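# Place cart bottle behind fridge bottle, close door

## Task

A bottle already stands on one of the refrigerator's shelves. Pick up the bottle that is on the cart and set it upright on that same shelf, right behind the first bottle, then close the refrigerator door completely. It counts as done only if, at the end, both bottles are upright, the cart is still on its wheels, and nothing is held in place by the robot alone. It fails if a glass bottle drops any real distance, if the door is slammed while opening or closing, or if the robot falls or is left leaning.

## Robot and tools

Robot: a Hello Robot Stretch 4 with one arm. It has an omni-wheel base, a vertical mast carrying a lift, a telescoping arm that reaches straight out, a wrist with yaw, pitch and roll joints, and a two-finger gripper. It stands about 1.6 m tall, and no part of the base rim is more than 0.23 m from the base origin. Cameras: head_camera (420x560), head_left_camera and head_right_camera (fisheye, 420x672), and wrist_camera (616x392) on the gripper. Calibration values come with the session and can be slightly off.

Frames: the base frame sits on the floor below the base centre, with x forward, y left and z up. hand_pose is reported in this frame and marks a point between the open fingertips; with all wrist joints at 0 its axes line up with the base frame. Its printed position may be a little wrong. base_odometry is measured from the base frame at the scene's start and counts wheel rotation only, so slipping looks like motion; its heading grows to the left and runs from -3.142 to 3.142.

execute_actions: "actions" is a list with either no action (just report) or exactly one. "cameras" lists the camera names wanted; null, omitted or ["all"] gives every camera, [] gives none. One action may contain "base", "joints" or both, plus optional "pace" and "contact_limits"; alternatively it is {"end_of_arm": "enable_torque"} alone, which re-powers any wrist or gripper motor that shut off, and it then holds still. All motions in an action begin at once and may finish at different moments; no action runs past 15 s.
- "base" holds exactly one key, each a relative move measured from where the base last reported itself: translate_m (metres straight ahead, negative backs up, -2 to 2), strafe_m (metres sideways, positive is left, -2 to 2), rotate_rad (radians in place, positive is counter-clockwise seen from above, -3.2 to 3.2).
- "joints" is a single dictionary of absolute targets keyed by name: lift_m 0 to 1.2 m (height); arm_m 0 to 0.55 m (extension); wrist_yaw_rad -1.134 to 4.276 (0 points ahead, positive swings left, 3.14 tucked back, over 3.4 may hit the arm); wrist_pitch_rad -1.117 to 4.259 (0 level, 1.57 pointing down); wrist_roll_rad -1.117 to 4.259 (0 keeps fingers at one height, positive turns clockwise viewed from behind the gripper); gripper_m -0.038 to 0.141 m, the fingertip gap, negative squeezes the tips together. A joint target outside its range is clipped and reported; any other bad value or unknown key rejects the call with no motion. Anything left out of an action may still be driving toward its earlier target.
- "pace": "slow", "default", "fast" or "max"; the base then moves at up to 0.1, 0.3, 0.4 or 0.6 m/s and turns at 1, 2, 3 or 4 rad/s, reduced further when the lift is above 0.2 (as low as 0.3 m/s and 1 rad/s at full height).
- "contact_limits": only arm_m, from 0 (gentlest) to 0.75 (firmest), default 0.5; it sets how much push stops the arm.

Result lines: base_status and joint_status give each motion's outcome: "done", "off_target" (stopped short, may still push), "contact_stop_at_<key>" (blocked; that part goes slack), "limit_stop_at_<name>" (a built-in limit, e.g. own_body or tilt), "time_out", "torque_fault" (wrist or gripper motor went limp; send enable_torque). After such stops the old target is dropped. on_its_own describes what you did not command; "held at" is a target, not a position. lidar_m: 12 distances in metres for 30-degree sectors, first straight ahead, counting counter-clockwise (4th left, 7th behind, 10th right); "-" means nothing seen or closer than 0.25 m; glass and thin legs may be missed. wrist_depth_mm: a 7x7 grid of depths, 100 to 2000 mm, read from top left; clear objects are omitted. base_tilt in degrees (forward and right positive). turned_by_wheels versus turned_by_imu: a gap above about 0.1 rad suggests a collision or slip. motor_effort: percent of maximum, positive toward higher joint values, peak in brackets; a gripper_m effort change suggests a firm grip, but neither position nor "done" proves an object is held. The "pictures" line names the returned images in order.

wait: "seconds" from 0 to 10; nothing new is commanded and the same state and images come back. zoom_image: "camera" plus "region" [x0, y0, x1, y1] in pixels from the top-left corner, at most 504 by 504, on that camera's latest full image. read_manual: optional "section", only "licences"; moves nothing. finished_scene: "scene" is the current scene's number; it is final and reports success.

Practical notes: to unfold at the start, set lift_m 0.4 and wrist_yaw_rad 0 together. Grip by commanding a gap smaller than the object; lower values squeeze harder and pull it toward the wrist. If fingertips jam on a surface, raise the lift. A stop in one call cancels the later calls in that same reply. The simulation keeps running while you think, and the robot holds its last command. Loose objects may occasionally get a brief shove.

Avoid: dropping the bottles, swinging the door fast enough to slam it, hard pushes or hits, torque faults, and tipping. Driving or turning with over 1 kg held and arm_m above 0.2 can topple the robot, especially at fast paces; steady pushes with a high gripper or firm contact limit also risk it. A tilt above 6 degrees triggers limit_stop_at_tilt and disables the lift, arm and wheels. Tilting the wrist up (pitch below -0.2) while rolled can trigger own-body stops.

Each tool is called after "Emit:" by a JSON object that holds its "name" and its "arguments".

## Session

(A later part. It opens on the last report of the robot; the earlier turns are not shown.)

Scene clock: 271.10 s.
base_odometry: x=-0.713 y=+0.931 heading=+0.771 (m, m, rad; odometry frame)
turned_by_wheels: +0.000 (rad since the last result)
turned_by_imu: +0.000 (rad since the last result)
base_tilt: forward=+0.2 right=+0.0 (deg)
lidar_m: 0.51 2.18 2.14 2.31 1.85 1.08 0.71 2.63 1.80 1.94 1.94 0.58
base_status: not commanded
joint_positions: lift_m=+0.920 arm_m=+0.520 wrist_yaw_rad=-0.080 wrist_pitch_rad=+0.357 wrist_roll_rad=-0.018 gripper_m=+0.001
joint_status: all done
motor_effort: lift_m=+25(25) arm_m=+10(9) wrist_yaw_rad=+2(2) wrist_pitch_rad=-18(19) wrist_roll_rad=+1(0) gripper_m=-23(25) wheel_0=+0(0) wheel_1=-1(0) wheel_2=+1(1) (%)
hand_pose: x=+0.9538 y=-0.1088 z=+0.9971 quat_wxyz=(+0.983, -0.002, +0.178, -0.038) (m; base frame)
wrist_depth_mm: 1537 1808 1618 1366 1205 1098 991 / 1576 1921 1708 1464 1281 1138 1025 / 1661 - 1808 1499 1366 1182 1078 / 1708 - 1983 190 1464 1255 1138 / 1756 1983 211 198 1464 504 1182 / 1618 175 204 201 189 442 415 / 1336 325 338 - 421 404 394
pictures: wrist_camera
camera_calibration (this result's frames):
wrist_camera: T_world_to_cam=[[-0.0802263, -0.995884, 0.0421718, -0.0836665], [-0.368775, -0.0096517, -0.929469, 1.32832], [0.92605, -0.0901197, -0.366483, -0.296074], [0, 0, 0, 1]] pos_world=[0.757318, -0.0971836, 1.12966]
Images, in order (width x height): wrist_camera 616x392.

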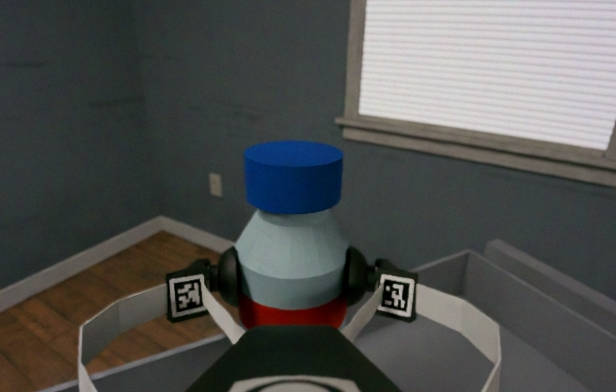

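Emit:
{"name": "execute_actions", "arguments": {"actions": [{"joints":{"arm_m":0.0,"wrist_yaw_rad":0}}], "cameras": []}}

Emit:
{"name": "execute_actions", "arguments": {"actions": [{"base":{"translate_m":-0.3},"pace":"slow"}], "cameras": []}}

Emit:
{"name": "execute_actions", "arguments": {"actions": [{"base":{"rotate_rad":2.52},"joints":{"lift_m":0.95},"pace":"slow"}], "cameras": []}}

Emit:
{"name": "execute_actions", "arguments": {"actions": [{"base":{"translate_m":0.3},"pace":"slow"}], "cameras": ["wrist_camera","head_camera","head_left_camera"]}}

Scene clock: 283.23 s.
base_odometry: x=-0.713 y=+0.931 heading=+0.771 (m, m, rad; odometry frame)
turned_by_wheels: +0.000 (rad since the last result)
turned_by_imu: -0.001 (rad since the last result)
base_tilt: forward=+0.1 right=+0.1 (deg)
lidar_m: 0.43 2.17 2.13 2.32 1.84 1.07 0.75 2.63 1.81 1.96 1.95 0.60
base_status: not commanded
joint_positions: lift_m=+0.920 arm_m=+0.002 wrist_yaw_rad=+0.000 wrist_pitch_rad=+0.357 wrist_roll_rad=-0.018 gripper_m=+0.001
joint_status: all done
motor_effort: lift_m=+25(25) arm_m=-9(9) wrist_yaw_rad=+2(8) wrist_pitch_rad=-19(19) wrist_roll_rad=-2(1) gripper_m=-23(24) wheel_0=+1(3) wheel_1=+0(0) wheel_2=+1(2) (%)
hand_pose: x=+0.4428 y=-0.0875 z=+0.9971 quat_wxyz=(+0.984, -0.009, +0.177, +0.002) (m; base frame)
wrist_depth_mm: 1708 - - 1983 1708 1464 1308 / 1808 - - - 1756 1537 1366 / 1863 - - - 1756 1576 1430 / 1921 - 768 190 854 750 1430 / 1983 1983 211 198 627 539 591 / 1661 175 204 201 189 521 1576 / 1366 1308 362 - 809 788 1430
pictures: none
No camera images: the call's "cameras" was empty. Leave "cameras" out to get every camera's image.

Scene clock: 287.50 s.
base_odometry: x=-0.928 y=+0.722 heading=+0.771 (m, m, rad; odometry frame)
turned_by_wheels: +0.000 (rad since the last result)
turned_by_imu: +0.000 (rad since the last result)
base_tilt: forward=+0.2 right=+0.0 (deg)
lidar_m: 0.45 2.34 2.31 1.96 1.03 0.59 0.43 2.45 1.64 1.74 2.19 0.93
base_status: done
joint_positions: lift_m=+0.920 arm_m=+0.002 wrist_yaw_rad=+0.000 wrist_pitch_rad=+0.357 wrist_roll_rad=-0.018 gripper_m=+0.001
joint_status: not commanded
motor_effort: lift_m=+25(25) arm_m=-9(9) wrist_yaw_rad=+1(1) wrist_pitch_rad=-19(19) wrist_roll_rad=+0(0) gripper_m=-25(24) wheel_0=-2(4) wheel_1=-1(3) wheel_2=+1(6) (%)
hand_pose: x=+0.4428 y=-0.0875 z=+0.9971 quat_wxyz=(+0.984, -0.009, +0.177, +0.002) (m; base frame)
wrist_depth_mm: 1921 - - - 1921 1708 1499 / 1983 - - - - 1756 1576 / - - 1098 1138 1160 1756 1618 / - - 831 190 778 1808 1661 / - - 212 199 1182 1983 1808 / 1661 175 204 201 189 1661 1708 / 1366 1366 1366 - 1205 1430 1430
pictures: none
No camera images: the call's "cameras" was empty. Leave "cameras" out to get every camera's image.

Scene clock: 291.30 s.
base_odometry: x=-0.928 y=+0.722 heading=-2.992 (m, m, rad; odometry frame)
turned_by_wheels: +2.520 (rad since the last result)
turned_by_imu: +2.498 (rad since the last result)
base_tilt: forward=+0.2 right=+0.0 (deg)
lidar_m: 0.43 0.44 2.31 1.63 1.71 2.21 1.02 0.80 2.41 2.31 2.13 1.03
base_status: done
joint_positions: lift_m=+0.950 arm_m=+0.002 wrist_yaw_rad=+0.000 wrist_pitch_rad=+0.357 wrist_roll_rad=-0.018 gripper_m=+0.001
joint_status: all done
motor_effort: lift_m=+24(23) arm_m=-9(9) wrist_yaw_rad=+0(0) wrist_pitch_rad=-18(19) wrist_roll_rad=-2(1) gripper_m=-24(25) wheel_0=-1(3) wheel_1=-1(4) wheel_2=-2(5) (%)
hand_pose: x=+0.4428 y=-0.0874 z=+1.0272 quat_wxyz=(+0.984, -0.009, +0.177, +0.002) (m; base frame)
wrist_depth_mm: 430 640 1098 1118 788 1255 1229 / 433 647 1138 1205 788 1336 1308 / 436 661 904 931 854 1397 1397 / 442 661 1025 190 1078 1464 1537 / 445 668 211 198 946 1618 1618 / 430 175 204 201 189 1661 1708 / 430 668 1042 - 1366 1464 1430
pictures: none
No camera images: the call's "cameras" was empty. Leave "cameras" out to get every camera's image.

Scene clock: 295.57 s.
base_odometry: x=-1.225 y=+0.678 heading=-2.992 (m, m, rad; odometry frame)
turned_by_wheels: +0.000 (rad since the last result)
turned_by_imu: -0.002 (rad since the last result)
base_tilt: forward=+0.2 right=-0.1 (deg)
lidar_m: 0.44 0.30 0.25 2.18 1.75 2.35 1.19 1.04 2.40 2.33 1.74 0.73
base_status: done
joint_positions: lift_m=+0.950 arm_m=+0.002 wrist_yaw_rad=+0.000 wrist_pitch_rad=+0.357 wrist_roll_rad=-0.018 gripper_m=+0.001
joint_status: not commanded
motor_effort: lift_m=+25(25) arm_m=-9(9) wrist_yaw_rad=+0(0) wrist_pitch_rad=-18(18) wrist_roll_rad=+1(1) gripper_m=-24(25) wheel_0=+1(5) wheel_1=+0(4) wheel_2=-2(6) (%)
hand_pose: x=+0.4428 y=-0.0874 z=+1.0272 quat_wxyz=(+0.984, -0.009, +0.177, +0.002) (m; base frame)
wrist_depth_mm: 430 525 831 854 820 442 960 / 421 535 891 891 820 466 1008 / 421 544 854 931 768 496 1078 / 424 544 597 190 609 530 1160 / 427 574 211 199 627 580 1229 / 418 175 204 201 188 627 1336 / 413 647 778 - 683 1397 1397
pictures: head_camera, head_left_camera, wrist_camera
camera_calibration (this result's frames):
wrist_camera: T_world_to_cam=[[0.000157145, -0.999111, 0.0421653, -0.140417], [-0.366751, -0.0392848, -0.929489, 1.16456], [0.930319, -0.0153181, -0.366431, 0.19464], [0, 0, 0, 1]] pos_world=[0.246048, -0.091561, 1.15969]
Images, in order (width x height): head_camera 420x560, head_left_camera 420x672, wrist_camera 616x392.

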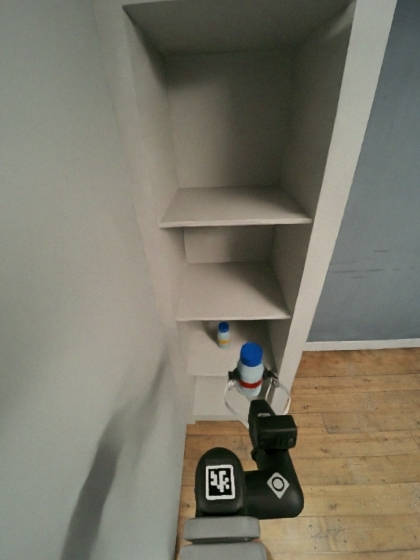

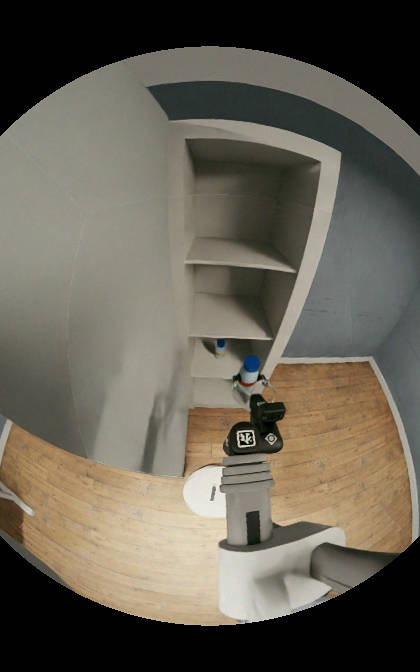

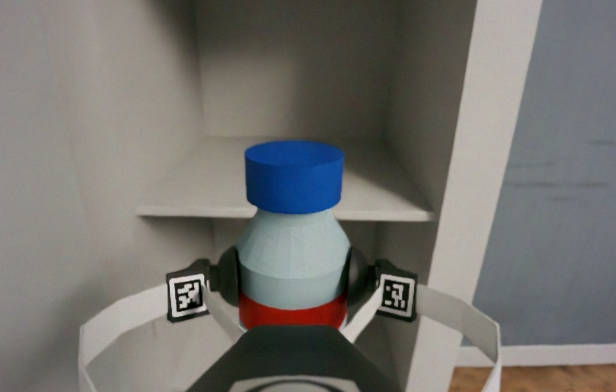

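Emit:
{"name": "execute_actions", "arguments": {"actions": [{"joints":{"arm_m":0.38,"lift_m":0.94},"pace":"slow"}], "cameras": []}}

Emit:
{"name": "execute_actions", "arguments": {"actions": [{"joints":{"lift_m":0.909},"pace":"slow"}], "cameras": ["wrist_camera"]}}

Scene clock: 308.53 s.
base_odometry: x=-1.225 y=+0.678 heading=-2.992 (m, m, rad; odometry frame)
turned_by_wheels: +0.000 (rad since the last result)
turned_by_imu: -0.002 (rad since the last result)
base_tilt: forward=+0.3 right=+0.0 (deg)
lidar_m: 0.71 0.29 0.25 2.19 1.71 2.37 1.25 1.06 2.41 2.34 1.77 0.75
base_status: not commanded
joint_positions: lift_m=+0.940 arm_m=+0.378 wrist_yaw_rad=+0.000 wrist_pitch_rad=+0.357 wrist_roll_rad=-0.018 gripper_m=+0.001
joint_status: all done
motor_effort: lift_m=+20(24) arm_m=+10(9) wrist_yaw_rad=+1(0) wrist_pitch_rad=-18(19) wrist_roll_rad=-2(0) gripper_m=-23(24) wheel_0=+0(0) wheel_1=+0(0) wheel_2=-2(2) (%)
hand_pose: x=+0.8197 y=-0.0874 z=+1.0175 quat_wxyz=(+0.984, -0.009, +0.177, +0.002) (m; base frame)
wrist_depth_mm: 332 488 488 492 488 439 309 / 336 504 521 521 517 439 309 / 340 508 549 539 549 439 310 / 342 492 535 189 574 436 309 / 342 415 211 198 430 404 306 / 315 175 204 201 188 329 304 / 270 274 282 - 291 282 282
pictures: none
No camera images: the call's "cameras" was empty. Leave "cameras" out to get every camera's image.

Scene clock: 309.60 s.
base_odometry: x=-1.225 y=+0.678 heading=-2.992 (m, m, rad; odometry frame)
turned_by_wheels: +0.000 (rad since the last result)
turned_by_imu: +0.000 (rad since the last result)
base_tilt: forward=+0.2 right=+0.0 (deg)
lidar_m: 0.71 0.30 0.25 2.19 1.76 2.36 1.22 1.07 2.43 2.32 1.78 0.74
base_status: not commanded
joint_positions: lift_m=+0.909 arm_m=+0.378 wrist_yaw_rad=+0.000 wrist_pitch_rad=+0.351 wrist_roll_rad=-0.018 gripper_m=+0.001
joint_status: all done
motor_effort: lift_m=+17(18) arm_m=+9(9) wrist_yaw_rad=+1(1) wrist_pitch_rad=-3(19) wrist_roll_rad=+1(0) gripper_m=-24(25) wheel_0=+0(1) wheel_1=+0(0) wheel_2=-2(2) (%)
hand_pose: x=+0.8202 y=-0.0875 z=+0.9883 quat_wxyz=(+0.985, -0.009, +0.175, +0.001) (m; base frame)
wrist_depth_mm: 332 484 488 492 492 439 309 / 336 500 517 521 517 442 310 / 340 508 544 535 549 439 309 / 342 469 473 188 521 433 309 / 334 370 211 198 384 377 307 / 289 174 204 201 190 291 290 / 239 242 250 - 258 249 258
pictures: wrist_camera
camera_calibration (this result's frames):
wrist_camera: T_world_to_cam=[[-0.000449729, -0.999108, 0.0422262, -0.138507], [-0.361691, -0.0392048, -0.931473, 1.26462], [0.932298, -0.0156917, -0.361351, -0.177349], [0, 0, 0, 1]] pos_world=[0.622683, -0.0915867, 1.11973]
Images, in order (width x height): wrist_camera 616x392.

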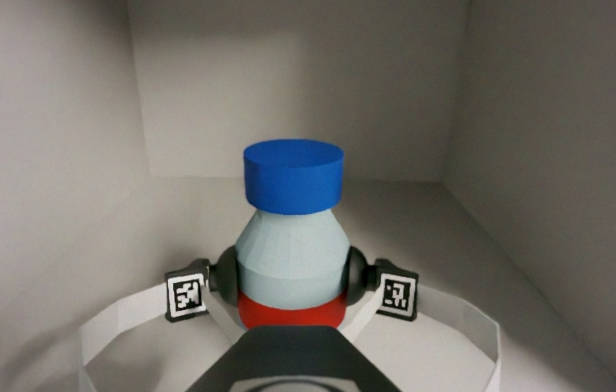

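Emit:
{"name": "execute_actions", "arguments": {"actions": [{"joints":{"gripper_m":0.1,"lift_m":0.917},"pace":"slow"}], "cameras": []}}

Emit:
{"name": "execute_actions", "arguments": {"actions": [{"joints":{"arm_m":0.0}}], "cameras": []}}

Emit:
{"name": "execute_actions", "arguments": {"actions": [{"joints":{"lift_m":0.535}}], "cameras": []}}

Emit:
{"name": "execute_actions", "arguments": {"actions": [{"joints":{"arm_m":0.15}}], "cameras": ["wrist_camera","head_camera"]}}

Scene clock: 319.83 s.
base_odometry: x=-1.225 y=+0.678 heading=-2.992 (m, m, rad; odometry frame)
turned_by_wheels: +0.000 (rad since the last result)
turned_by_imu: -0.002 (rad since the last result)
base_tilt: forward=+0.2 right=-0.1 (deg)
lidar_m: 0.71 0.29 0.25 2.17 1.72 2.37 1.24 1.05 2.41 2.33 1.73 0.73
base_status: not commanded
joint_positions: lift_m=+0.917 arm_m=+0.378 wrist_yaw_rad=+0.000 wrist_pitch_rad=+0.352 wrist_roll_rad=-0.018 gripper_m=+0.100
joint_status: all done
motor_effort: lift_m=+23(28) arm_m=+9(9) wrist_yaw_rad=+1(2) wrist_pitch_rad=-5(17) wrist_roll_rad=-2(2) gripper_m=-1(23) wheel_0=+1(0) wheel_1=+0(0) wheel_2=-2(2) (%)
hand_pose: x=+0.8201 y=-0.0875 z=+0.9954 quat_wxyz=(+0.984, -0.009, +0.175, +0.001) (m; base frame)
wrist_depth_mm: 332 484 488 492 492 436 309 / 336 504 521 521 517 439 309 / 340 512 549 535 554 439 310 / 343 477 517 203 535 433 309 / 336 382 353 213 394 377 307 / 298 290 233 213 287 314 296 / 251 250 262 - 267 257 266
pictures: none
No camera images: the call's "cameras" was empty. Leave "cameras" out to get every camera's image.

Scene clock: 322.07 s.
base_odometry: x=-1.225 y=+0.678 heading=-2.992 (m, m, rad; odometry frame)
turned_by_wheels: +0.000 (rad since the last result)
turned_by_imu: -0.001 (rad since the last result)
base_tilt: forward=+0.1 right=+0.0 (deg)
lidar_m: 0.70 0.28 0.25 2.16 1.72 2.37 1.25 1.06 2.41 2.34 1.76 0.74
base_status: not commanded
joint_positions: lift_m=+0.917 arm_m=+0.002 wrist_yaw_rad=+0.000 wrist_pitch_rad=+0.352 wrist_roll_rad=-0.018 gripper_m=+0.100
joint_status: all done
motor_effort: lift_m=+23(23) arm_m=-9(9) wrist_yaw_rad=+1(2) wrist_pitch_rad=-5(5) wrist_roll_rad=-3(1) gripper_m=-1(1) wheel_0=+0(0) wheel_1=+0(0) wheel_2=-2(2) (%)
hand_pose: x=+0.4433 y=-0.0874 z=+0.9955 quat_wxyz=(+0.985, -0.009, +0.175, +0.002) (m; base frame)
wrist_depth_mm: 430 525 820 842 820 439 960 / 421 535 891 891 831 469 1008 / 424 539 809 683 723 496 1078 / 427 544 615 615 627 530 1160 / 430 559 1008 1078 627 574 1229 / 427 559 820 831 585 1308 1336 / 424 634 759 - 683 1397 1397
pictures: none
No camera images: the call's "cameras" was empty. Leave "cameras" out to get every camera's image.

Scene clock: 324.63 s.
base_odometry: x=-1.225 y=+0.678 heading=-2.992 (m, m, rad; odometry frame)
turned_by_wheels: +0.000 (rad since the last result)
turned_by_imu: -0.001 (rad since the last result)
base_tilt: forward=+0.2 right=+0.0 (deg)
lidar_m: 0.69 0.26 0.25 2.18 1.71 2.39 1.20 1.06 2.42 2.33 1.76 0.71
base_status: not commanded
joint_positions: lift_m=+0.535 arm_m=+0.002 wrist_yaw_rad=+0.000 wrist_pitch_rad=+0.352 wrist_roll_rad=-0.018 gripper_m=+0.100
joint_status: all done
motor_effort: lift_m=+18(24) arm_m=-9(9) wrist_yaw_rad=+1(1) wrist_pitch_rad=-5(6) wrist_roll_rad=+2(2) gripper_m=+0(1) wheel_0=+1(1) wheel_1=+0(0) wheel_2=-2(2) (%)
hand_pose: x=+0.4433 y=-0.0874 z=+0.6140 quat_wxyz=(+0.985, -0.009, +0.175, +0.002) (m; base frame)
wrist_depth_mm: 430 525 831 831 820 442 946 / 421 530 878 878 831 466 1008 / 424 539 768 768 723 496 1060 / 424 544 634 640 597 530 1160 / 427 559 1042 1060 634 574 1229 / 427 559 842 931 585 1078 1118 / 427 634 788 - 676 931 931
pictures: none
No camera images: the call's "cameras" was empty. Leave "cameras" out to get every camera's image.

Scene clock: 326.13 s.
base_odometry: x=-1.225 y=+0.678 heading=-2.992 (m, m, rad; odometry frame)
turned_by_wheels: +0.000 (rad since the last result)
turned_by_imu: +0.000 (rad since the last result)
base_tilt: forward=+0.2 right=-0.1 (deg)
lidar_m: 0.69 0.29 0.25 2.20 1.76 2.35 1.26 1.04 2.42 2.34 1.77 0.74
base_status: not commanded
joint_positions: lift_m=+0.535 arm_m=+0.148 wrist_yaw_rad=+0.000 wrist_pitch_rad=+0.352 wrist_roll_rad=-0.018 gripper_m=+0.100
joint_status: all done
motor_effort: lift_m=+18(18) arm_m=+9(9) wrist_yaw_rad=+1(2) wrist_pitch_rad=-5(5) wrist_roll_rad=+2(1) gripper_m=+0(1) wheel_0=+1(0) wheel_1=+0(0) wheel_2=-2(2) (%)
hand_pose: x=+0.5902 y=-0.0874 z=+0.6140 quat_wxyz=(+0.985, -0.009, +0.175, +0.002) (m; base frame)
wrist_depth_mm: 343 512 707 699 699 421 304 / 349 521 741 741 741 418 320 / 353 525 741 768 741 421 336 / 366 496 539 544 554 418 359 / 389 418 424 452 430 410 389 / 418 462 854 917 569 421 1078 / 436 517 768 - 691 445 946
pictures: head_camera, wrist_camera
camera_calibration (this result's frames):
wrist_camera: T_world_to_cam=[[-0.000177246, -0.999108, 0.0422389, -0.12291], [-0.362383, -0.0393037, -0.9312, 0.833015], [0.932029, -0.0154717, -0.362052, -0.0975265], [0, 0, 0, 1]] pos_world=[0.392746, -0.0915686, 0.745585]
Images, in order (width x height): head_camera 420x560, wrist_camera 616x392.

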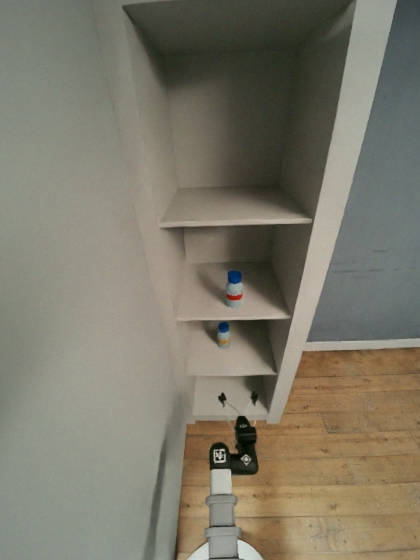

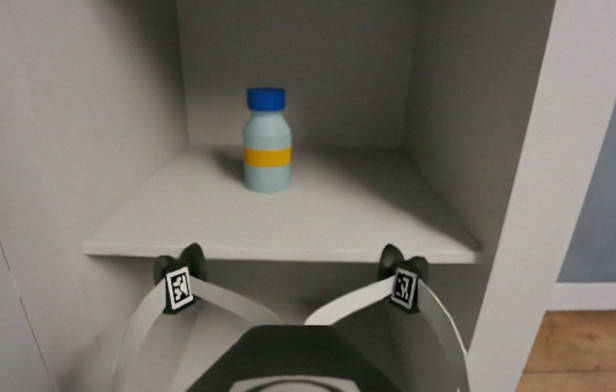

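Emit:
{"name": "execute_actions", "arguments": {"actions": [{"joints":{"wrist_yaw_rad":0.13,"arm_m":0.36}}], "cameras": ["wrist_camera"]}}

Scene clock: 337.43 s.
base_odometry: x=-1.225 y=+0.678 heading=-2.992 (m, m, rad; odometry frame)
turned_by_wheels: +0.000 (rad since the last result)
turned_by_imu: -0.001 (rad since the last result)
base_tilt: forward=+0.2 right=+0.0 (deg)
lidar_m: 0.71 0.29 0.25 2.17 1.71 2.36 1.27 1.06 2.42 2.33 1.78 0.74
base_status: not commanded
joint_positions: lift_m=+0.535 arm_m=+0.358 wrist_yaw_rad=+0.130 wrist_pitch_rad=+0.352 wrist_roll_rad=-0.018 gripper_m=+0.100
joint_status: all done
motor_effort: lift_m=+18(18) arm_m=+9(8) wrist_yaw_rad=+0(9) wrist_pitch_rad=-5(5) wrist_roll_rad=+1(1) gripper_m=-2(1) wheel_0=+0(1) wheel_1=+0(0) wheel_2=-2(2) (%)
hand_pose: x=+0.8092 y=-0.0516 z=+0.6140 quat_wxyz=(+0.982, -0.020, +0.174, +0.066) (m; base frame)
wrist_depth_mm: 267 370 512 504 492 477 415 / 272 377 544 535 517 500 413 / 277 387 574 319 549 530 404 / 281 394 535 324 554 521 397 / 285 373 399 343 404 410 377 / 283 298 293 317 294 322 322 / 256 257 268 - 273 264 274
pictures: wrist_camera
camera_calibration (this result's frames):
wrist_camera: T_world_to_cam=[[0.129343, -0.9907, 0.042239, -0.191431], [-0.354228, -0.0859491, -0.931201, 0.904796], [0.926171, 0.105482, -0.36205, -0.290146], [0, 0, 0, 1]] pos_world=[0.613989, -0.0812796, 0.745585]
Images, in order (width x height): wrist_camera 616x392.

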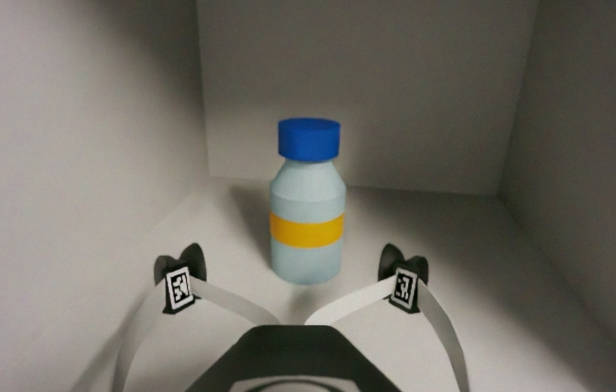

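Emit:
{"name": "execute_actions", "arguments": {"actions": [{"joints":{"arm_m":0.46,"wrist_yaw_rad":0.08},"pace":"slow"}], "cameras": []}}

Emit:
{"name": "execute_actions", "arguments": {"actions": [{"joints":{"gripper_m":0.0}}], "cameras": []}}

Emit:
{"name": "execute_actions", "arguments": {"actions": [{"joints":{"lift_m":0.552},"pace":"slow"}], "cameras": ["wrist_camera"]}}

Emit:
{"name": "execute_actions", "arguments": {"actions": [{"joints":{"arm_m":0.35,"wrist_yaw_rad":-0.1},"pace":"slow"}], "cameras": []}}

Emit:
{"name": "execute_actions", "arguments": {"actions": [{"base":{"strafe_m":-0.1},"pace":"slow"}], "cameras": ["wrist_camera","head_camera"]}}

Scene clock: 347.53 s.
base_odometry: x=-1.225 y=+0.678 heading=-2.992 (m, m, rad; odometry frame)
turned_by_wheels: +0.000 (rad since the last result)
turned_by_imu: -0.001 (rad since the last result)
base_tilt: forward=+0.2 right=+0.1 (deg)
lidar_m: 0.71 0.31 0.25 2.18 1.73 2.35 1.25 1.04 2.41 2.34 1.73 0.75
base_status: not commanded
joint_positions: lift_m=+0.535 arm_m=+0.458 wrist_yaw_rad=+0.080 wrist_pitch_rad=+0.352 wrist_roll_rad=-0.018 gripper_m=+0.100
joint_status: all done
motor_effort: lift_m=+18(18) arm_m=+9(11) wrist_yaw_rad=+0(0) wrist_pitch_rad=-5(5) wrist_roll_rad=+2(1) gripper_m=+0(1) wheel_0=+0(0) wheel_1=+0(0) wheel_2=-2(2) (%)
hand_pose: x=+0.9063 y=-0.0654 z=+0.6140 quat_wxyz=(+0.984, -0.016, +0.175, +0.041) (m; base frame)
wrist_depth_mm: 285 404 421 410 402 399 373 / 290 410 445 439 427 418 373 / 294 418 466 459 455 442 368 / 297 427 469 236 480 466 364 / 301 379 233 237 404 407 359 / 294 297 237 236 294 322 322 / 258 257 267 - 273 264 272
pictures: none
No camera images: the call's "cameras" was empty. Leave "cameras" out to get every camera's image.

Scene clock: 349.33 s.
base_odometry: x=-1.225 y=+0.678 heading=-2.992 (m, m, rad; odometry frame)
turned_by_wheels: +0.000 (rad since the last result)
turned_by_imu: +0.000 (rad since the last result)
base_tilt: forward=+0.2 right=+0.0 (deg)
lidar_m: 0.71 0.27 0.25 2.17 1.74 2.37 1.25 1.06 2.42 2.35 1.73 0.75
base_status: not commanded
joint_positions: lift_m=+0.535 arm_m=+0.458 wrist_yaw_rad=+0.081 wrist_pitch_rad=+0.355 wrist_roll_rad=-0.018 gripper_m=+0.001
joint_status: all done
motor_effort: lift_m=+19(19) arm_m=+9(9) wrist_yaw_rad=-1(4) wrist_pitch_rad=-14(14) wrist_roll_rad=-1(1) gripper_m=-22(24) wheel_0=+1(1) wheel_1=+0(0) wheel_2=-1(2) (%)
hand_pose: x=+0.9060 y=-0.0653 z=+0.6131 quat_wxyz=(+0.983, -0.016, +0.176, +0.041) (m; base frame)
wrist_depth_mm: 283 402 418 413 404 399 373 / 289 410 445 436 430 421 370 / 294 421 473 455 452 442 370 / 297 424 496 215 477 469 364 / 298 379 370 220 399 404 357 / 290 285 203 227 190 317 317 / 254 253 266 - 270 260 270
pictures: none
No camera images: the call's "cameras" was empty. Leave "cameras" out to get every camera's image.

Scene clock: 350.20 s.
base_odometry: x=-1.225 y=+0.678 heading=-2.992 (m, m, rad; odometry frame)
turned_by_wheels: +0.000 (rad since the last result)
turned_by_imu: +0.000 (rad since the last result)
base_tilt: forward=+0.3 right=+0.0 (deg)
lidar_m: 0.70 0.27 0.25 2.19 1.76 2.39 1.23 1.06 2.39 2.33 1.76 0.74
base_status: not commanded
joint_positions: lift_m=+0.552 arm_m=+0.458 wrist_yaw_rad=+0.080 wrist_pitch_rad=+0.356 wrist_roll_rad=-0.018 gripper_m=+0.001
joint_status: all done
motor_effort: lift_m=+25(24) arm_m=+8(9) wrist_yaw_rad=+0(2) wrist_pitch_rad=-18(19) wrist_roll_rad=+0(2) gripper_m=-23(23) wheel_0=+1(1) wheel_1=+0(0) wheel_2=-1(1) (%)
hand_pose: x=+0.9059 y=-0.0654 z=+0.6292 quat_wxyz=(+0.983, -0.016, +0.177, +0.041) (m; base frame)
wrist_depth_mm: 283 402 421 413 404 397 375 / 289 410 445 439 430 421 373 / 293 415 469 455 455 442 370 / 297 427 500 223 484 466 364 / 300 394 397 221 427 430 357 / 297 306 203 225 190 340 325 / 270 272 285 - 289 279 285
pictures: wrist_camera
camera_calibration (this result's frames):
wrist_camera: T_world_to_cam=[[0.0803064, -0.995875, 0.0422403, -0.174203], [-0.36231, -0.0686425, -0.929526, 0.959398], [0.928592, 0.0593429, -0.366328, -0.375245], [0, 0, 0, 1]] pos_world=[0.710038, -0.0853614, 0.761681]
Images, in order (width x height): wrist_camera 616x392.

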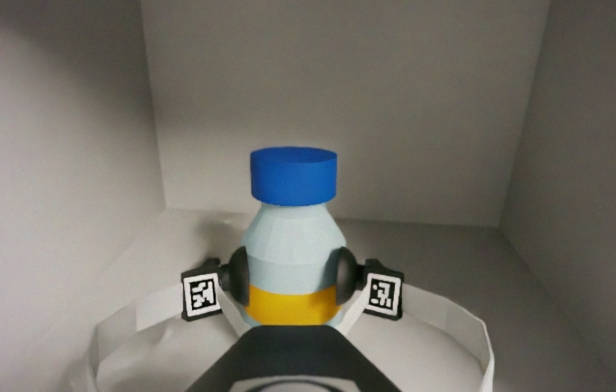

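Scene clock: 352.57 s.
base_odometry: x=-1.225 y=+0.678 heading=-2.992 (m, m, rad; odometry frame)
turned_by_wheels: +0.000 (rad since the last result)
turned_by_imu: -0.001 (rad since the last result)
base_tilt: forward=+0.2 right=+0.0 (deg)
lidar_m: 0.69 0.25 0.25 2.18 1.75 2.38 1.23 1.06 2.40 2.31 1.74 0.71
base_status: not commanded
joint_positions: lift_m=+0.552 arm_m=+0.352 wrist_yaw_rad=-0.100 wrist_pitch_rad=+0.357 wrist_roll_rad=-0.018 gripper_m=+0.001
joint_status: all done
motor_effort: lift_m=+25(25) arm_m=-9(9) wrist_yaw_rad=+0(5) wrist_pitch_rad=-18(19) wrist_roll_rad=+3(3) gripper_m=-24(25) wheel_0=+0(1) wheel_1=+0(0) wheel_2=-1(1) (%)
hand_pose: x=+0.7828 y=-0.1139 z=+0.6292 quat_wxyz=(+0.983, +0.000, +0.178, -0.047) (m; base frame)
wrist_depth_mm: 407 504 512 525 525 345 263 / 410 530 544 559 554 347 258 / 410 559 574 585 591 351 262 / 407 559 559 223 539 353 263 / 389 415 397 221 430 355 263 / 327 306 203 225 190 315 263 / 273 272 286 - 291 281 268
pictures: none
No camera images: the call's "cameras" was empty. Leave "cameras" out to get every camera's image.

Scene clock: 354.70 s.
base_odometry: x=-1.239 y=+0.776 heading=-2.992 (m, m, rad; odometry frame)
turned_by_wheels: +0.000 (rad since the last result)
turned_by_imu: -0.001 (rad since the last result)
base_tilt: forward=+0.2 right=+0.0 (deg)
lidar_m: 0.71 0.42 0.31 0.39 1.79 2.53 1.13 0.99 2.29 2.25 1.75 0.73
base_status: done
joint_positions: lift_m=+0.552 arm_m=+0.352 wrist_yaw_rad=-0.100 wrist_pitch_rad=+0.357 wrist_roll_rad=-0.018 gripper_m=+0.001
joint_status: not commanded
motor_effort: lift_m=+25(25) arm_m=-9(9) wrist_yaw_rad=+0(0) wrist_pitch_rad=-18(18) wrist_roll_rad=+2(1) gripper_m=-24(24) wheel_0=+1(3) wheel_1=-1(6) wheel_2=-1(2) (%)
hand_pose: x=+0.7828 y=-0.1139 z=+0.6292 quat_wxyz=(+0.983, +0.000, +0.178, -0.048) (m; base frame)
wrist_depth_mm: 492 504 508 521 294 172 - / 517 530 539 549 297 174 139 / 539 559 574 574 303 175 144 / 521 559 559 223 304 176 156 / 407 415 399 221 278 177 168 / 325 306 203 224 190 178 182 / 274 272 286 - 271 195 199
pictures: head_camera, wrist_camera
camera_calibration (this result's frames):
wrist_camera: T_world_to_cam=[[-0.0996331, -0.994127, 0.0422407, -0.071607], [-0.368832, -0.00252945, -0.929493, 0.924055], [0.924141, -0.108188, -0.366414, -0.273597], [0, 0, 0, 1]] pos_world=[0.586528, -0.0984489, 0.761677]
Images, in order (width x height): head_camera 420x560, wrist_camera 616x392.

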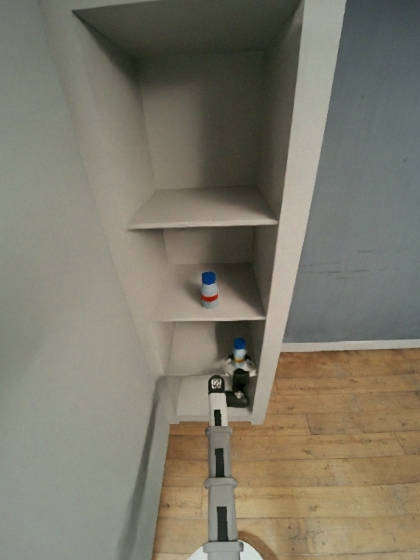

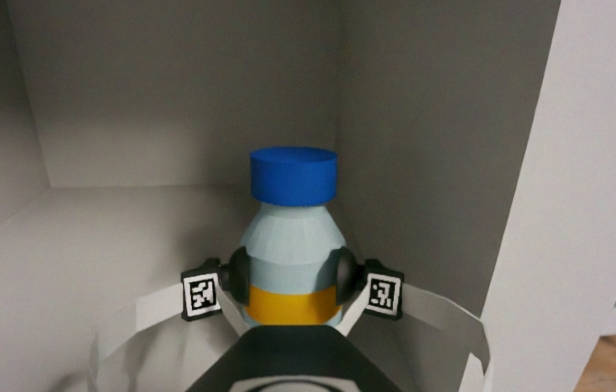

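Emit:
{"name": "execute_actions", "arguments": {"actions": [{"joints":{"lift_m":0.531},"pace":"slow"}], "cameras": []}}

Emit:
{"name": "execute_actions", "arguments": {"actions": [{"joints":{"gripper_m":0.078,"lift_m":0.536},"pace":"slow"}], "cameras": ["wrist_camera"]}}

Emit:
{"name": "execute_actions", "arguments": {"actions": [{"joints":{"arm_m":0.2},"pace":"slow"}], "cameras": ["wrist_camera"]}}

Scene clock: 364.43 s.
base_odometry: x=-1.239 y=+0.776 heading=-2.992 (m, m, rad; odometry frame)
turned_by_wheels: +0.000 (rad since the last result)
turned_by_imu: -0.001 (rad since the last result)
base_tilt: forward=+0.2 right=+0.0 (deg)
lidar_m: 0.69 0.42 0.32 0.38 1.82 2.50 1.16 1.00 2.30 2.24 1.75 0.71
base_status: not commanded
joint_positions: lift_m=+0.531 arm_m=+0.352 wrist_yaw_rad=-0.100 wrist_pitch_rad=+0.353 wrist_roll_rad=-0.018 gripper_m=+0.001
joint_status: all done
motor_effort: lift_m=+18(26) arm_m=-9(9) wrist_yaw_rad=+2(0) wrist_pitch_rad=-8(19) wrist_roll_rad=+0(0) gripper_m=-23(24) wheel_0=+1(2) wheel_1=-1(1) wheel_2=-1(1) (%)
hand_pose: x=+0.7830 y=-0.1140 z=+0.6097 quat_wxyz=(+0.983, +0.000, +0.176, -0.048) (m; base frame)
wrist_depth_mm: 492 500 512 517 293 172 - / 517 530 544 549 298 174 139 / 539 564 569 569 301 175 144 / 504 517 517 214 304 176 156 / 377 384 245 220 278 177 167 / 300 282 206 228 190 177 181 / 252 251 263 - 255 193 198
pictures: none
No camera images: the call's "cameras" was empty. Leave "cameras" out to get every camera's image.

Scene clock: 367.40 s.
base_odometry: x=-1.239 y=+0.776 heading=-2.992 (m, m, rad; odometry frame)
turned_by_wheels: +0.000 (rad since the last result)
turned_by_imu: -0.001 (rad since the last result)
base_tilt: forward=+0.2 right=+0.0 (deg)
lidar_m: 0.70 0.42 0.31 0.38 1.84 2.51 1.11 0.99 2.30 2.24 1.76 0.74
base_status: not commanded
joint_positions: lift_m=+0.536 arm_m=+0.351 wrist_yaw_rad=-0.100 wrist_pitch_rad=+0.352 wrist_roll_rad=-0.018 gripper_m=+0.078
joint_status: all done
motor_effort: lift_m=+22(25) arm_m=-8(9) wrist_yaw_rad=+1(3) wrist_pitch_rad=-6(13) wrist_roll_rad=+0(0) gripper_m=+0(24) wheel_0=+2(1) wheel_1=-1(1) wheel_2=-1(1) (%)
hand_pose: x=+0.7830 y=-0.1140 z=+0.6146 quat_wxyz=(+0.983, +0.000, +0.175, -0.048) (m; base frame)
wrist_depth_mm: 492 504 508 521 294 172 - / 517 530 539 554 297 174 139 / 544 559 574 574 301 175 144 / 512 530 535 215 304 177 156 / 387 394 240 225 278 177 167 / 307 310 232 227 202 183 181 / 258 257 270 - 256 191 198
pictures: wrist_camera
camera_calibration (this result's frames):
wrist_camera: T_world_to_cam=[[-0.100032, -0.994087, 0.0422395, -0.0707454], [-0.364813, -0.00285228, -0.931077, 0.908388], [0.925692, -0.108547, -0.36237, -0.282946], [0, 0, 0, 1]] pos_world=[0.586236, -0.098449, 0.746235]
Images, in order (width x height): wrist_camera 616x392.

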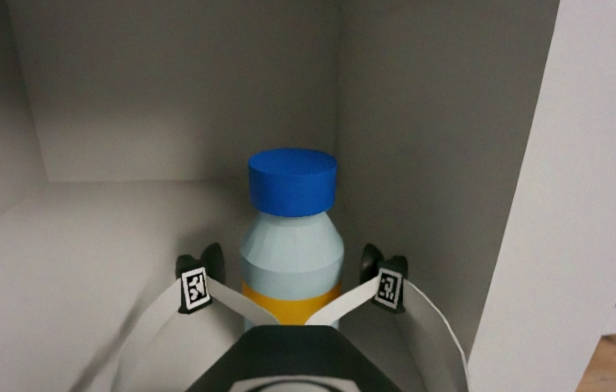

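Scene clock: 370.17 s.
base_odometry: x=-1.239 y=+0.776 heading=-2.992 (m, m, rad; odometry frame)
turned_by_wheels: +0.000 (rad since the last result)
turned_by_imu: -0.001 (rad since the last result)
base_tilt: forward=+0.2 right=-0.1 (deg)
lidar_m: 0.70 0.43 0.30 0.36 1.80 2.52 1.14 0.99 2.31 2.24 1.75 0.73
base_status: not commanded
joint_positions: lift_m=+0.536 arm_m=+0.202 wrist_yaw_rad=-0.100 wrist_pitch_rad=+0.352 wrist_roll_rad=-0.018 gripper_m=+0.078
joint_status: all done
motor_effort: lift_m=+22(22) arm_m=-9(9) wrist_yaw_rad=+1(0) wrist_pitch_rad=-6(6) wrist_roll_rad=-2(2) gripper_m=-1(1) wheel_0=+1(1) wheel_1=-1(1) wheel_2=-1(2) (%)
hand_pose: x=+0.6332 y=-0.1140 z=+0.6146 quat_wxyz=(+0.983, +0.000, +0.175, -0.048) (m; base frame)
wrist_depth_mm: 585 640 647 654 277 272 831 / 580 668 691 691 287 291 878 / 585 707 715 477 306 904 946 / 517 530 504 384 324 960 1008 / 389 394 392 387 340 1060 1098 / 554 732 362 492 202 1098 1138 / 569 723 778 - 397 931 946
pictures: wrist_camera
camera_calibration (this result's frames):
wrist_camera: T_world_to_cam=[[-0.100035, -0.994087, 0.0422394, -0.0857334], [-0.364738, -0.00285977, -0.931106, 0.853715], [0.925721, -0.108549, -0.362295, -0.144301], [0, 0, 0, 1]] pos_world=[0.436389, -0.0984487, 0.746241]
Images, in order (width x height): wrist_camera 616x392.

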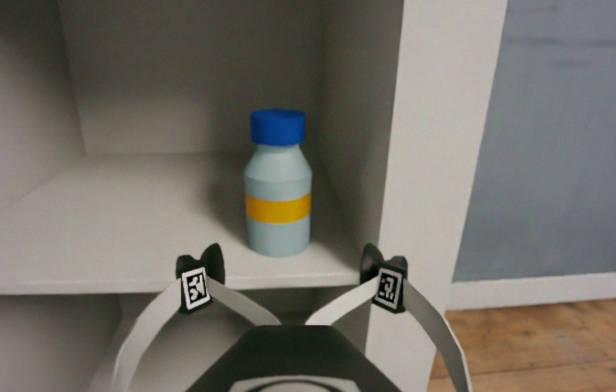

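Emit:
{"name": "execute_actions", "arguments": {"actions": [{"joints":{"arm_m":0.0}}], "cameras": []}}

Emit:
{"name": "execute_actions", "arguments": {"actions": [{"base":{"strafe_m":0.1},"joints":{"wrist_yaw_rad":0,"lift_m":0.919,"gripper_m":0.11},"pace":"slow"}], "cameras": []}}

Emit:
{"name": "execute_actions", "arguments": {"actions": [{"joints":{"arm_m":0.28}}], "cameras": ["wrist_camera"]}}

Scene clock: 378.20 s.
base_odometry: x=-1.239 y=+0.776 heading=-2.992 (m, m, rad; odometry frame)
turned_by_wheels: +0.000 (rad since the last result)
turned_by_imu: -0.001 (rad since the last result)
base_tilt: forward=+0.2 right=+0.0 (deg)
lidar_m: 0.68 0.42 0.32 0.37 1.85 2.51 1.14 1.00 2.29 2.21 1.76 0.73
base_status: not commanded
joint_positions: lift_m=+0.536 arm_m=+0.002 wrist_yaw_rad=-0.100 wrist_pitch_rad=+0.352 wrist_roll_rad=-0.018 gripper_m=+0.078
joint_status: all done
motor_effort: lift_m=+22(22) arm_m=-9(9) wrist_yaw_rad=+1(0) wrist_pitch_rad=-5(6) wrist_roll_rad=+0(1) gripper_m=-1(1) wheel_0=+2(1) wheel_1=-1(1) wheel_2=-1(1) (%)
hand_pose: x=+0.4332 y=-0.1140 z=+0.6146 quat_wxyz=(+0.983, +0.000, +0.175, -0.048) (m; base frame)
wrist_depth_mm: 597 809 842 820 462 1025 1025 / 603 854 878 647 492 1078 1098 / 603 820 831 564 1098 1138 1160 / 539 580 627 574 1160 1229 1281 / 597 960 1025 931 1255 1308 1336 / 591 809 842 691 202 1138 1138 / 609 741 778 - 931 931 946
pictures: none
No camera images: the call's "cameras" was empty. Leave "cameras" out to get every camera's image.

Scene clock: 381.80 s.
base_odometry: x=-1.225 y=+0.678 heading=-2.992 (m, m, rad; odometry frame)
turned_by_wheels: +0.000 (rad since the last result)
turned_by_imu: +0.000 (rad since the last result)
base_tilt: forward=+0.2 right=-0.1 (deg)
lidar_m: 0.69 0.28 0.25 2.14 1.73 2.36 1.25 1.04 2.43 2.33 1.74 0.74
base_status: done
joint_positions: lift_m=+0.919 arm_m=+0.002 wrist_yaw_rad=+0.000 wrist_pitch_rad=+0.352 wrist_roll_rad=-0.018 gripper_m=+0.110
joint_status: all done
motor_effort: lift_m=+23(22) arm_m=-9(9) wrist_yaw_rad=+2(8) wrist_pitch_rad=-5(6) wrist_roll_rad=+0(0) gripper_m=-1(3) wheel_0=-1(5) wheel_1=+1(5) wheel_2=+0(1) (%)
hand_pose: x=+0.4432 y=-0.0875 z=+0.9975 quat_wxyz=(+0.985, -0.009, +0.175, +0.001) (m; base frame)
wrist_depth_mm: 430 525 831 842 820 439 946 / 421 530 878 891 842 466 1008 / 424 535 820 683 723 496 1078 / 427 544 621 627 627 530 1160 / 427 564 1025 1060 707 574 1229 / 427 554 820 866 615 1308 1336 / 427 597 759 - 676 1397 1397
pictures: none
No camera images: the call's "cameras" was empty. Leave "cameras" out to get every camera's image.

Scene clock: 383.77 s.
base_odometry: x=-1.225 y=+0.678 heading=-2.992 (m, m, rad; odometry frame)
turned_by_wheels: +0.000 (rad since the last result)
turned_by_imu: +0.000 (rad since the last result)
base_tilt: forward=+0.2 right=+0.0 (deg)
lidar_m: 0.70 0.26 0.25 2.14 1.75 2.35 1.24 1.05 2.39 2.30 1.73 0.73
base_status: not commanded
joint_positions: lift_m=+0.919 arm_m=+0.278 wrist_yaw_rad=+0.000 wrist_pitch_rad=+0.352 wrist_roll_rad=-0.018 gripper_m=+0.110
joint_status: all done
motor_effort: lift_m=+23(23) arm_m=+9(11) wrist_yaw_rad=+1(2) wrist_pitch_rad=-4(5) wrist_roll_rad=+1(1) gripper_m=+1(1) wheel_0=+0(1) wheel_1=+1(1) wheel_2=+0(0) (%)
hand_pose: x=+0.7201 y=-0.0874 z=+0.9976 quat_wxyz=(+0.985, -0.009, +0.175, +0.002) (m; base frame)
wrist_depth_mm: 336 504 585 580 580 430 304 / 342 508 615 615 615 430 304 / 343 517 661 306 654 433 304 / 345 488 525 309 539 427 303 / 343 387 373 329 397 382 301 / 303 291 287 301 290 317 291 / 345 455 707 - 640 359 289
pictures: wrist_camera
camera_calibration (this result's frames):
wrist_camera: T_world_to_cam=[[-0.000128673, -0.999108, 0.0422394, -0.139111], [-0.362376, -0.0393219, -0.931202, 1.23731], [0.932032, -0.0154264, -0.362048, -0.0798072], [0, 0, 0, 1]] pos_world=[0.522735, -0.091565, 1.12916]
Images, in order (width x height): wrist_camera 616x392.

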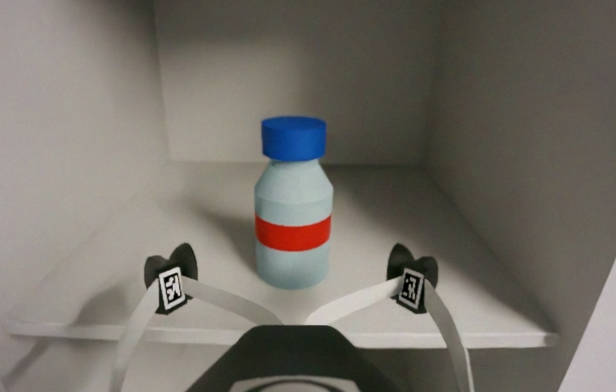

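Emit:
{"name": "execute_actions", "arguments": {"actions": [{"joints":{"arm_m":0.378,"lift_m":0.914},"pace":"slow"}], "cameras": []}}

Emit:
{"name": "execute_actions", "arguments": {"actions": [{"joints":{"gripper_m":0.0}}], "cameras": []}}

Emit:
{"name": "execute_actions", "arguments": {"actions": [{"joints":{"lift_m":0.932},"pace":"slow"}], "cameras": ["wrist_camera"]}}

Emit:
{"name": "execute_actions", "arguments": {"actions": [{"joints":{"arm_m":0.0}}], "cameras": []}}

Emit:
{"name": "execute_actions", "arguments": {"actions": [{"joints":{"lift_m":0.555,"wrist_yaw_rad":0.13},"pace":"slow"}], "cameras": []}}

Emit:
{"name": "execute_actions", "arguments": {"actions": [{"joints":{"arm_m":0.24},"pace":"slow"}], "cameras": ["wrist_camera","head_camera"]}}

Scene clock: 396.60 s.
base_odometry: x=-1.225 y=+0.678 heading=-2.992 (m, m, rad; odometry frame)
turned_by_wheels: +0.000 (rad since the last result)
turned_by_imu: -0.001 (rad since the last result)
base_tilt: forward=+0.2 right=+0.0 (deg)
lidar_m: 0.69 0.28 0.25 2.15 1.73 2.38 1.27 1.04 2.41 2.34 1.74 0.75
base_status: not commanded
joint_positions: lift_m=+0.914 arm_m=+0.376 wrist_yaw_rad=+0.000 wrist_pitch_rad=+0.352 wrist_roll_rad=-0.018 gripper_m=+0.110
joint_status: all done
motor_effort: lift_m=+18(21) arm_m=+10(9) wrist_yaw_rad=+1(1) wrist_pitch_rad=-4(5) wrist_roll_rad=-1(0) gripper_m=-1(1) wheel_0=+0(1) wheel_1=+0(1) wheel_2=+0(0) (%)
hand_pose: x=+0.8181 y=-0.0874 z=+0.9930 quat_wxyz=(+0.985, -0.009, +0.175, +0.002) (m; base frame)
wrist_depth_mm: 332 484 492 492 492 439 309 / 336 500 521 521 521 439 309 / 338 508 554 539 554 439 309 / 342 477 517 205 530 436 309 / 336 377 347 213 389 377 306 / 296 285 248 216 283 309 296 / 248 247 258 - 263 254 263
pictures: none
No camera images: the call's "cameras" was empty. Leave "cameras" out to get every camera's image.

Scene clock: 398.53 s.
base_odometry: x=-1.225 y=+0.678 heading=-2.992 (m, m, rad; odometry frame)
turned_by_wheels: +0.000 (rad since the last result)
turned_by_imu: +0.000 (rad since the last result)
base_tilt: forward=+0.1 right=-0.1 (deg)
lidar_m: 0.71 0.27 0.25 2.19 1.75 2.36 1.24 1.02 2.42 2.34 1.75 0.75
base_status: not commanded
joint_positions: lift_m=+0.914 arm_m=+0.376 wrist_yaw_rad=+0.000 wrist_pitch_rad=+0.356 wrist_roll_rad=-0.018 gripper_m=+0.001
joint_status: all done
motor_effort: lift_m=+19(19) arm_m=+9(9) wrist_yaw_rad=+0(0) wrist_pitch_rad=-18(18) wrist_roll_rad=-1(0) gripper_m=-24(27) wheel_0=+0(0) wheel_1=+0(1) wheel_2=+0(0) (%)
hand_pose: x=+0.8177 y=-0.0874 z=+0.9916 quat_wxyz=(+0.984, -0.009, +0.177, +0.002) (m; base frame)
wrist_depth_mm: 330 484 496 492 492 439 309 / 336 504 525 521 517 442 310 / 338 508 549 544 554 439 310 / 340 466 500 191 512 436 309 / 334 368 210 199 379 377 307 / 289 175 202 203 186 291 290 / 240 243 250 - 258 249 257
pictures: none
No camera images: the call's "cameras" was empty. Leave "cameras" out to get every camera's image.

Scene clock: 399.43 s.
base_odometry: x=-1.225 y=+0.678 heading=-2.992 (m, m, rad; odometry frame)
turned_by_wheels: +0.000 (rad since the last result)
turned_by_imu: +0.000 (rad since the last result)
base_tilt: forward=+0.2 right=+0.0 (deg)
lidar_m: 0.70 0.26 0.25 2.15 1.72 2.34 1.25 1.05 2.42 2.35 1.75 0.74
base_status: not commanded
joint_positions: lift_m=+0.932 arm_m=+0.376 wrist_yaw_rad=+0.000 wrist_pitch_rad=+0.357 wrist_roll_rad=-0.018 gripper_m=+0.001
joint_status: all done
motor_effort: lift_m=+25(29) arm_m=+8(9) wrist_yaw_rad=+0(0) wrist_pitch_rad=-18(18) wrist_roll_rad=+0(2) gripper_m=-24(23) wheel_0=-1(0) wheel_1=+1(1) wheel_2=+0(0) (%)
hand_pose: x=+0.8177 y=-0.0874 z=+1.0092 quat_wxyz=(+0.984, -0.009, +0.177, +0.002) (m; base frame)
wrist_depth_mm: 330 484 492 492 492 439 309 / 336 504 521 521 521 439 310 / 338 508 549 539 559 436 310 / 342 477 544 192 554 436 309 / 342 402 210 199 415 397 306 / 309 176 202 203 186 315 300 / 260 264 271 - 281 272 274
pictures: wrist_camera
camera_calibration (this result's frames):
wrist_camera: T_world_to_cam=[[0.000071558, -0.999107, 0.0422406, -0.139753], [-0.366757, -0.0393233, -0.929485, 1.28531], [0.930317, -0.0154255, -0.366433, -0.160735], [0, 0, 0, 1]] pos_world=[0.62094, -0.0915649, 1.14168]
Images, in order (width x height): wrist_camera 616x392.

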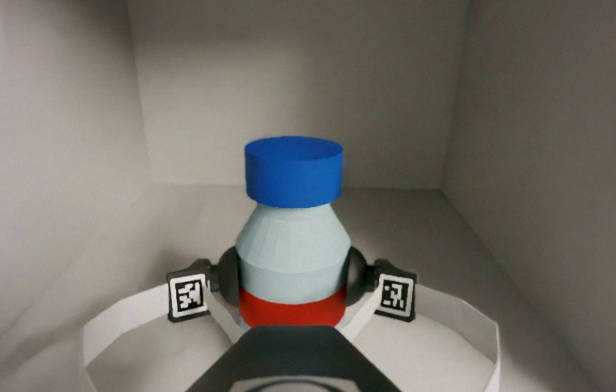

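Scene clock: 401.67 s.
base_odometry: x=-1.225 y=+0.678 heading=-2.992 (m, m, rad; odometry frame)
turned_by_wheels: +0.000 (rad since the last result)
turned_by_imu: -0.001 (rad since the last result)
base_tilt: forward=+0.2 right=+0.0 (deg)
lidar_m: 0.43 0.28 0.25 2.18 1.71 2.36 1.23 1.06 2.41 2.32 1.73 0.72
base_status: not commanded
joint_positions: lift_m=+0.932 arm_m=+0.002 wrist_yaw_rad=+0.000 wrist_pitch_rad=+0.357 wrist_roll_rad=-0.018 gripper_m=+0.001
joint_status: all done
motor_effort: lift_m=+25(25) arm_m=-9(10) wrist_yaw_rad=+1(0) wrist_pitch_rad=-19(19) wrist_roll_rad=+1(0) gripper_m=-24(24) wheel_0=-1(1) wheel_1=+1(1) wheel_2=+0(0) (%)
hand_pose: x=+0.4428 y=-0.0875 z=+1.0091 quat_wxyz=(+0.984, -0.009, +0.177, +0.002) (m; base frame)
wrist_depth_mm: 433 525 831 842 820 442 946 / 421 535 878 891 831 466 1008 / 421 544 768 707 715 500 1078 / 424 544 634 191 603 525 1160 / 424 574 210 199 627 574 1229 / 418 176 203 203 186 627 1336 / 413 647 778 - 691 1366 1430
pictures: none
No camera images: the call's "cameras" was empty. Leave "cameras" out to get every camera's image.

Scene clock: 405.20 s.
base_odometry: x=-1.225 y=+0.678 heading=-2.992 (m, m, rad; odometry frame)
turned_by_wheels: +0.000 (rad since the last result)
turned_by_imu: -0.001 (rad since the last result)
base_tilt: forward=+0.2 right=+0.0 (deg)
lidar_m: 0.43 0.28 0.25 2.17 1.73 2.34 1.25 1.03 2.42 2.34 1.75 0.75
base_status: not commanded
joint_positions: lift_m=+0.555 arm_m=+0.002 wrist_yaw_rad=+0.130 wrist_pitch_rad=+0.357 wrist_roll_rad=-0.018 gripper_m=+0.001
joint_status: all done
motor_effort: lift_m=+20(27) arm_m=-9(9) wrist_yaw_rad=+2(4) wrist_pitch_rad=-19(19) wrist_roll_rad=+2(1) gripper_m=-24(25) wheel_0=+0(0) wheel_1=+1(1) wheel_2=+0(0) (%)
hand_pose: x=+0.4518 y=-0.0518 z=+0.6325 quat_wxyz=(+0.982, -0.020, +0.176, +0.065) (m; base frame)
wrist_depth_mm: 334 455 647 842 820 621 402 / 342 477 668 878 866 609 421 / 347 504 627 750 820 535 442 / 353 492 580 192 559 525 477 / 357 504 210 199 1008 554 1078 / 353 175 202 203 188 544 1138 / 355 517 691 - 798 603 960
pictures: none
No camera images: the call's "cameras" was empty. Leave "cameras" out to get every camera's image.

Scene clock: 408.90 s.
base_odometry: x=-1.225 y=+0.678 heading=-2.992 (m, m, rad; odometry frame)
turned_by_wheels: +0.000 (rad since the last result)
turned_by_imu: -0.001 (rad since the last result)
base_tilt: forward=+0.2 right=-0.1 (deg)
lidar_m: 0.69 0.29 0.25 2.18 1.75 2.37 1.21 1.04 2.40 2.33 1.73 0.75
base_status: not commanded
joint_positions: lift_m=+0.555 arm_m=+0.238 wrist_yaw_rad=+0.130 wrist_pitch_rad=+0.357 wrist_roll_rad=-0.018 gripper_m=+0.001
joint_status: all done
motor_effort: lift_m=+20(20) arm_m=+9(8) wrist_yaw_rad=+1(2) wrist_pitch_rad=-19(19) wrist_roll_rad=-3(0) gripper_m=-24(24) wheel_0=-1(0) wheel_1=+1(1) wheel_2=+0(0) (%)
hand_pose: x=+0.6887 y=-0.0517 z=+0.6325 quat_wxyz=(+0.982, -0.020, +0.176, +0.065) (m; base frame)
wrist_depth_mm: 273 375 615 615 597 580 407 / 277 384 640 654 634 603 402 / 283 394 603 668 676 569 384 / 293 402 530 192 585 309 377 / 310 387 209 199 433 317 382 / 334 176 202 203 186 325 342 / 364 421 609 - 788 439 315
pictures: head_camera, wrist_camera
camera_calibration (this result's frames):
wrist_camera: T_world_to_cam=[[0.129245, -0.990713, 0.0422402, -0.176707], [-0.358699, -0.0864228, -0.929444, 0.881298], [0.924462, 0.104975, -0.366538, -0.167819], [0, 0, 0, 1]] pos_world=[0.494102, -0.0812852, 0.765069]
Images, in order (width x height): head_camera 420x560, wrist_camera 616x392.

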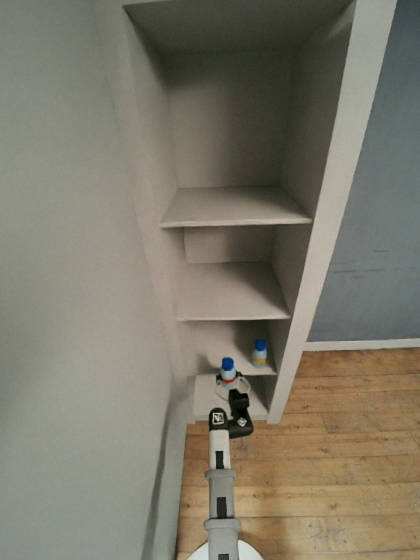

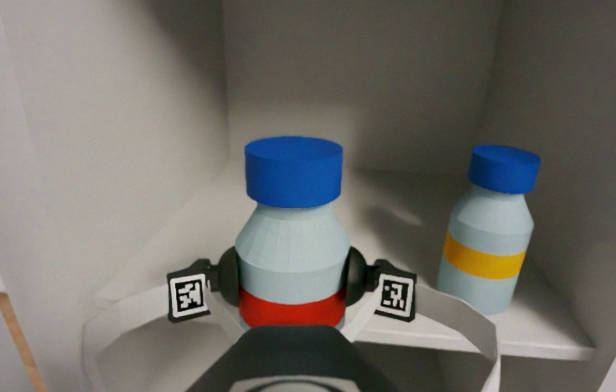

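Emit:
{"name": "execute_actions", "arguments": {"actions": [{"joints":{"arm_m":0.485},"pace":"slow"}], "cameras": ["head_camera"]}}

Emit:
{"name": "execute_actions", "arguments": {"actions": [{"joints":{"lift_m":0.529},"pace":"slow"}], "cameras": ["wrist_camera"]}}

Scene clock: 416.00 s.
base_odometry: x=-1.225 y=+0.678 heading=-2.992 (m, m, rad; odometry frame)
turned_by_wheels: +0.000 (rad since the last result)
turned_by_imu: -0.002 (rad since the last result)
base_tilt: forward=+0.2 right=+0.0 (deg)
lidar_m: 0.70 0.28 0.25 2.18 1.75 2.40 1.22 1.03 2.42 2.34 1.76 0.73
base_status: not commanded
joint_positions: lift_m=+0.555 arm_m=+0.483 wrist_yaw_rad=+0.130 wrist_pitch_rad=+0.357 wrist_roll_rad=-0.018 gripper_m=+0.001
joint_status: all done
motor_effort: lift_m=+20(20) arm_m=+9(11) wrist_yaw_rad=+1(1) wrist_pitch_rad=-19(18) wrist_roll_rad=-1(3) gripper_m=-22(24) wheel_0=+0(0) wheel_1=+1(1) wheel_2=+0(0) (%)
hand_pose: x=+0.9337 y=-0.0517 z=+0.6325 quat_wxyz=(+0.982, -0.020, +0.176, +0.065) (m; base frame)
wrist_depth_mm: 262 362 399 387 375 366 359 / 266 368 424 410 397 387 375 / 272 377 449 421 421 407 397 / 276 384 480 192 449 436 404 / 278 382 210 199 433 436 392 / 276 175 203 203 187 330 343 / 264 277 285 - 294 283 287
pictures: head_camera
Images, in order (width x height): head_camera 420x560.

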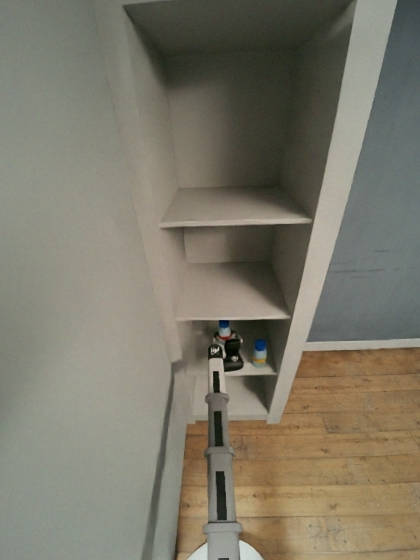

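Scene clock: 417.00 s.
base_odometry: x=-1.225 y=+0.678 heading=-2.992 (m, m, rad; odometry frame)
turned_by_wheels: +0.000 (rad since the last result)
turned_by_imu: +0.000 (rad since the last result)
base_tilt: forward=+0.2 right=+0.0 (deg)
lidar_m: 0.71 0.29 0.25 2.19 1.74 2.37 1.25 1.04 2.42 2.31 1.74 0.75
base_status: not commanded
joint_positions: lift_m=+0.529 arm_m=+0.483 wrist_yaw_rad=+0.130 wrist_pitch_rad=+0.357 wrist_roll_rad=-0.018 gripper_m=+0.001
joint_status: all done
motor_effort: lift_m=+20(16) arm_m=+9(9) wrist_yaw_rad=+1(2) wrist_pitch_rad=-19(19) wrist_roll_rad=+0(3) gripper_m=-23(25) wheel_0=+0(0) wheel_1=+0(1) wheel_2=+0(0) (%)
hand_pose: x=+0.9337 y=-0.0517 z=+0.6065 quat_wxyz=(+0.982, -0.020, +0.176, +0.065) (m; base frame)
wrist_depth_mm: 262 362 399 387 377 366 355 / 266 368 424 413 397 387 377 / 272 377 449 418 424 407 397 / 276 387 473 192 452 436 404 / 278 355 210 199 384 389 370 / 276 176 202 203 189 293 306 / 242 245 252 - 260 252 260
pictures: wrist_camera
camera_calibration (this result's frames):
wrist_camera: T_world_to_cam=[[0.129265, -0.99071, 0.0422402, -0.207287], [-0.358747, -0.0864355, -0.929424, 0.94504], [0.924441, 0.104988, -0.366587, -0.403787], [0, 0, 0, 1]] pos_world=[0.739102, -0.0812835, 0.739075]
Images, in order (width x height): wrist_camera 616x392.

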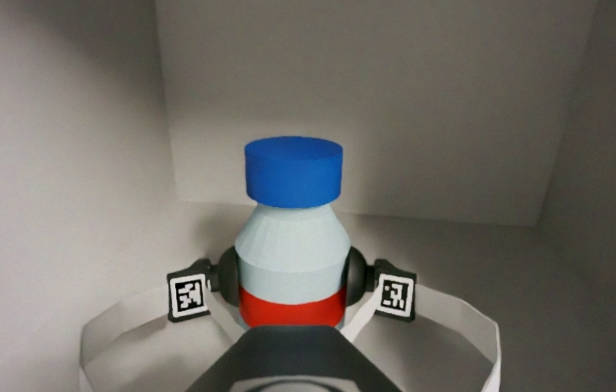

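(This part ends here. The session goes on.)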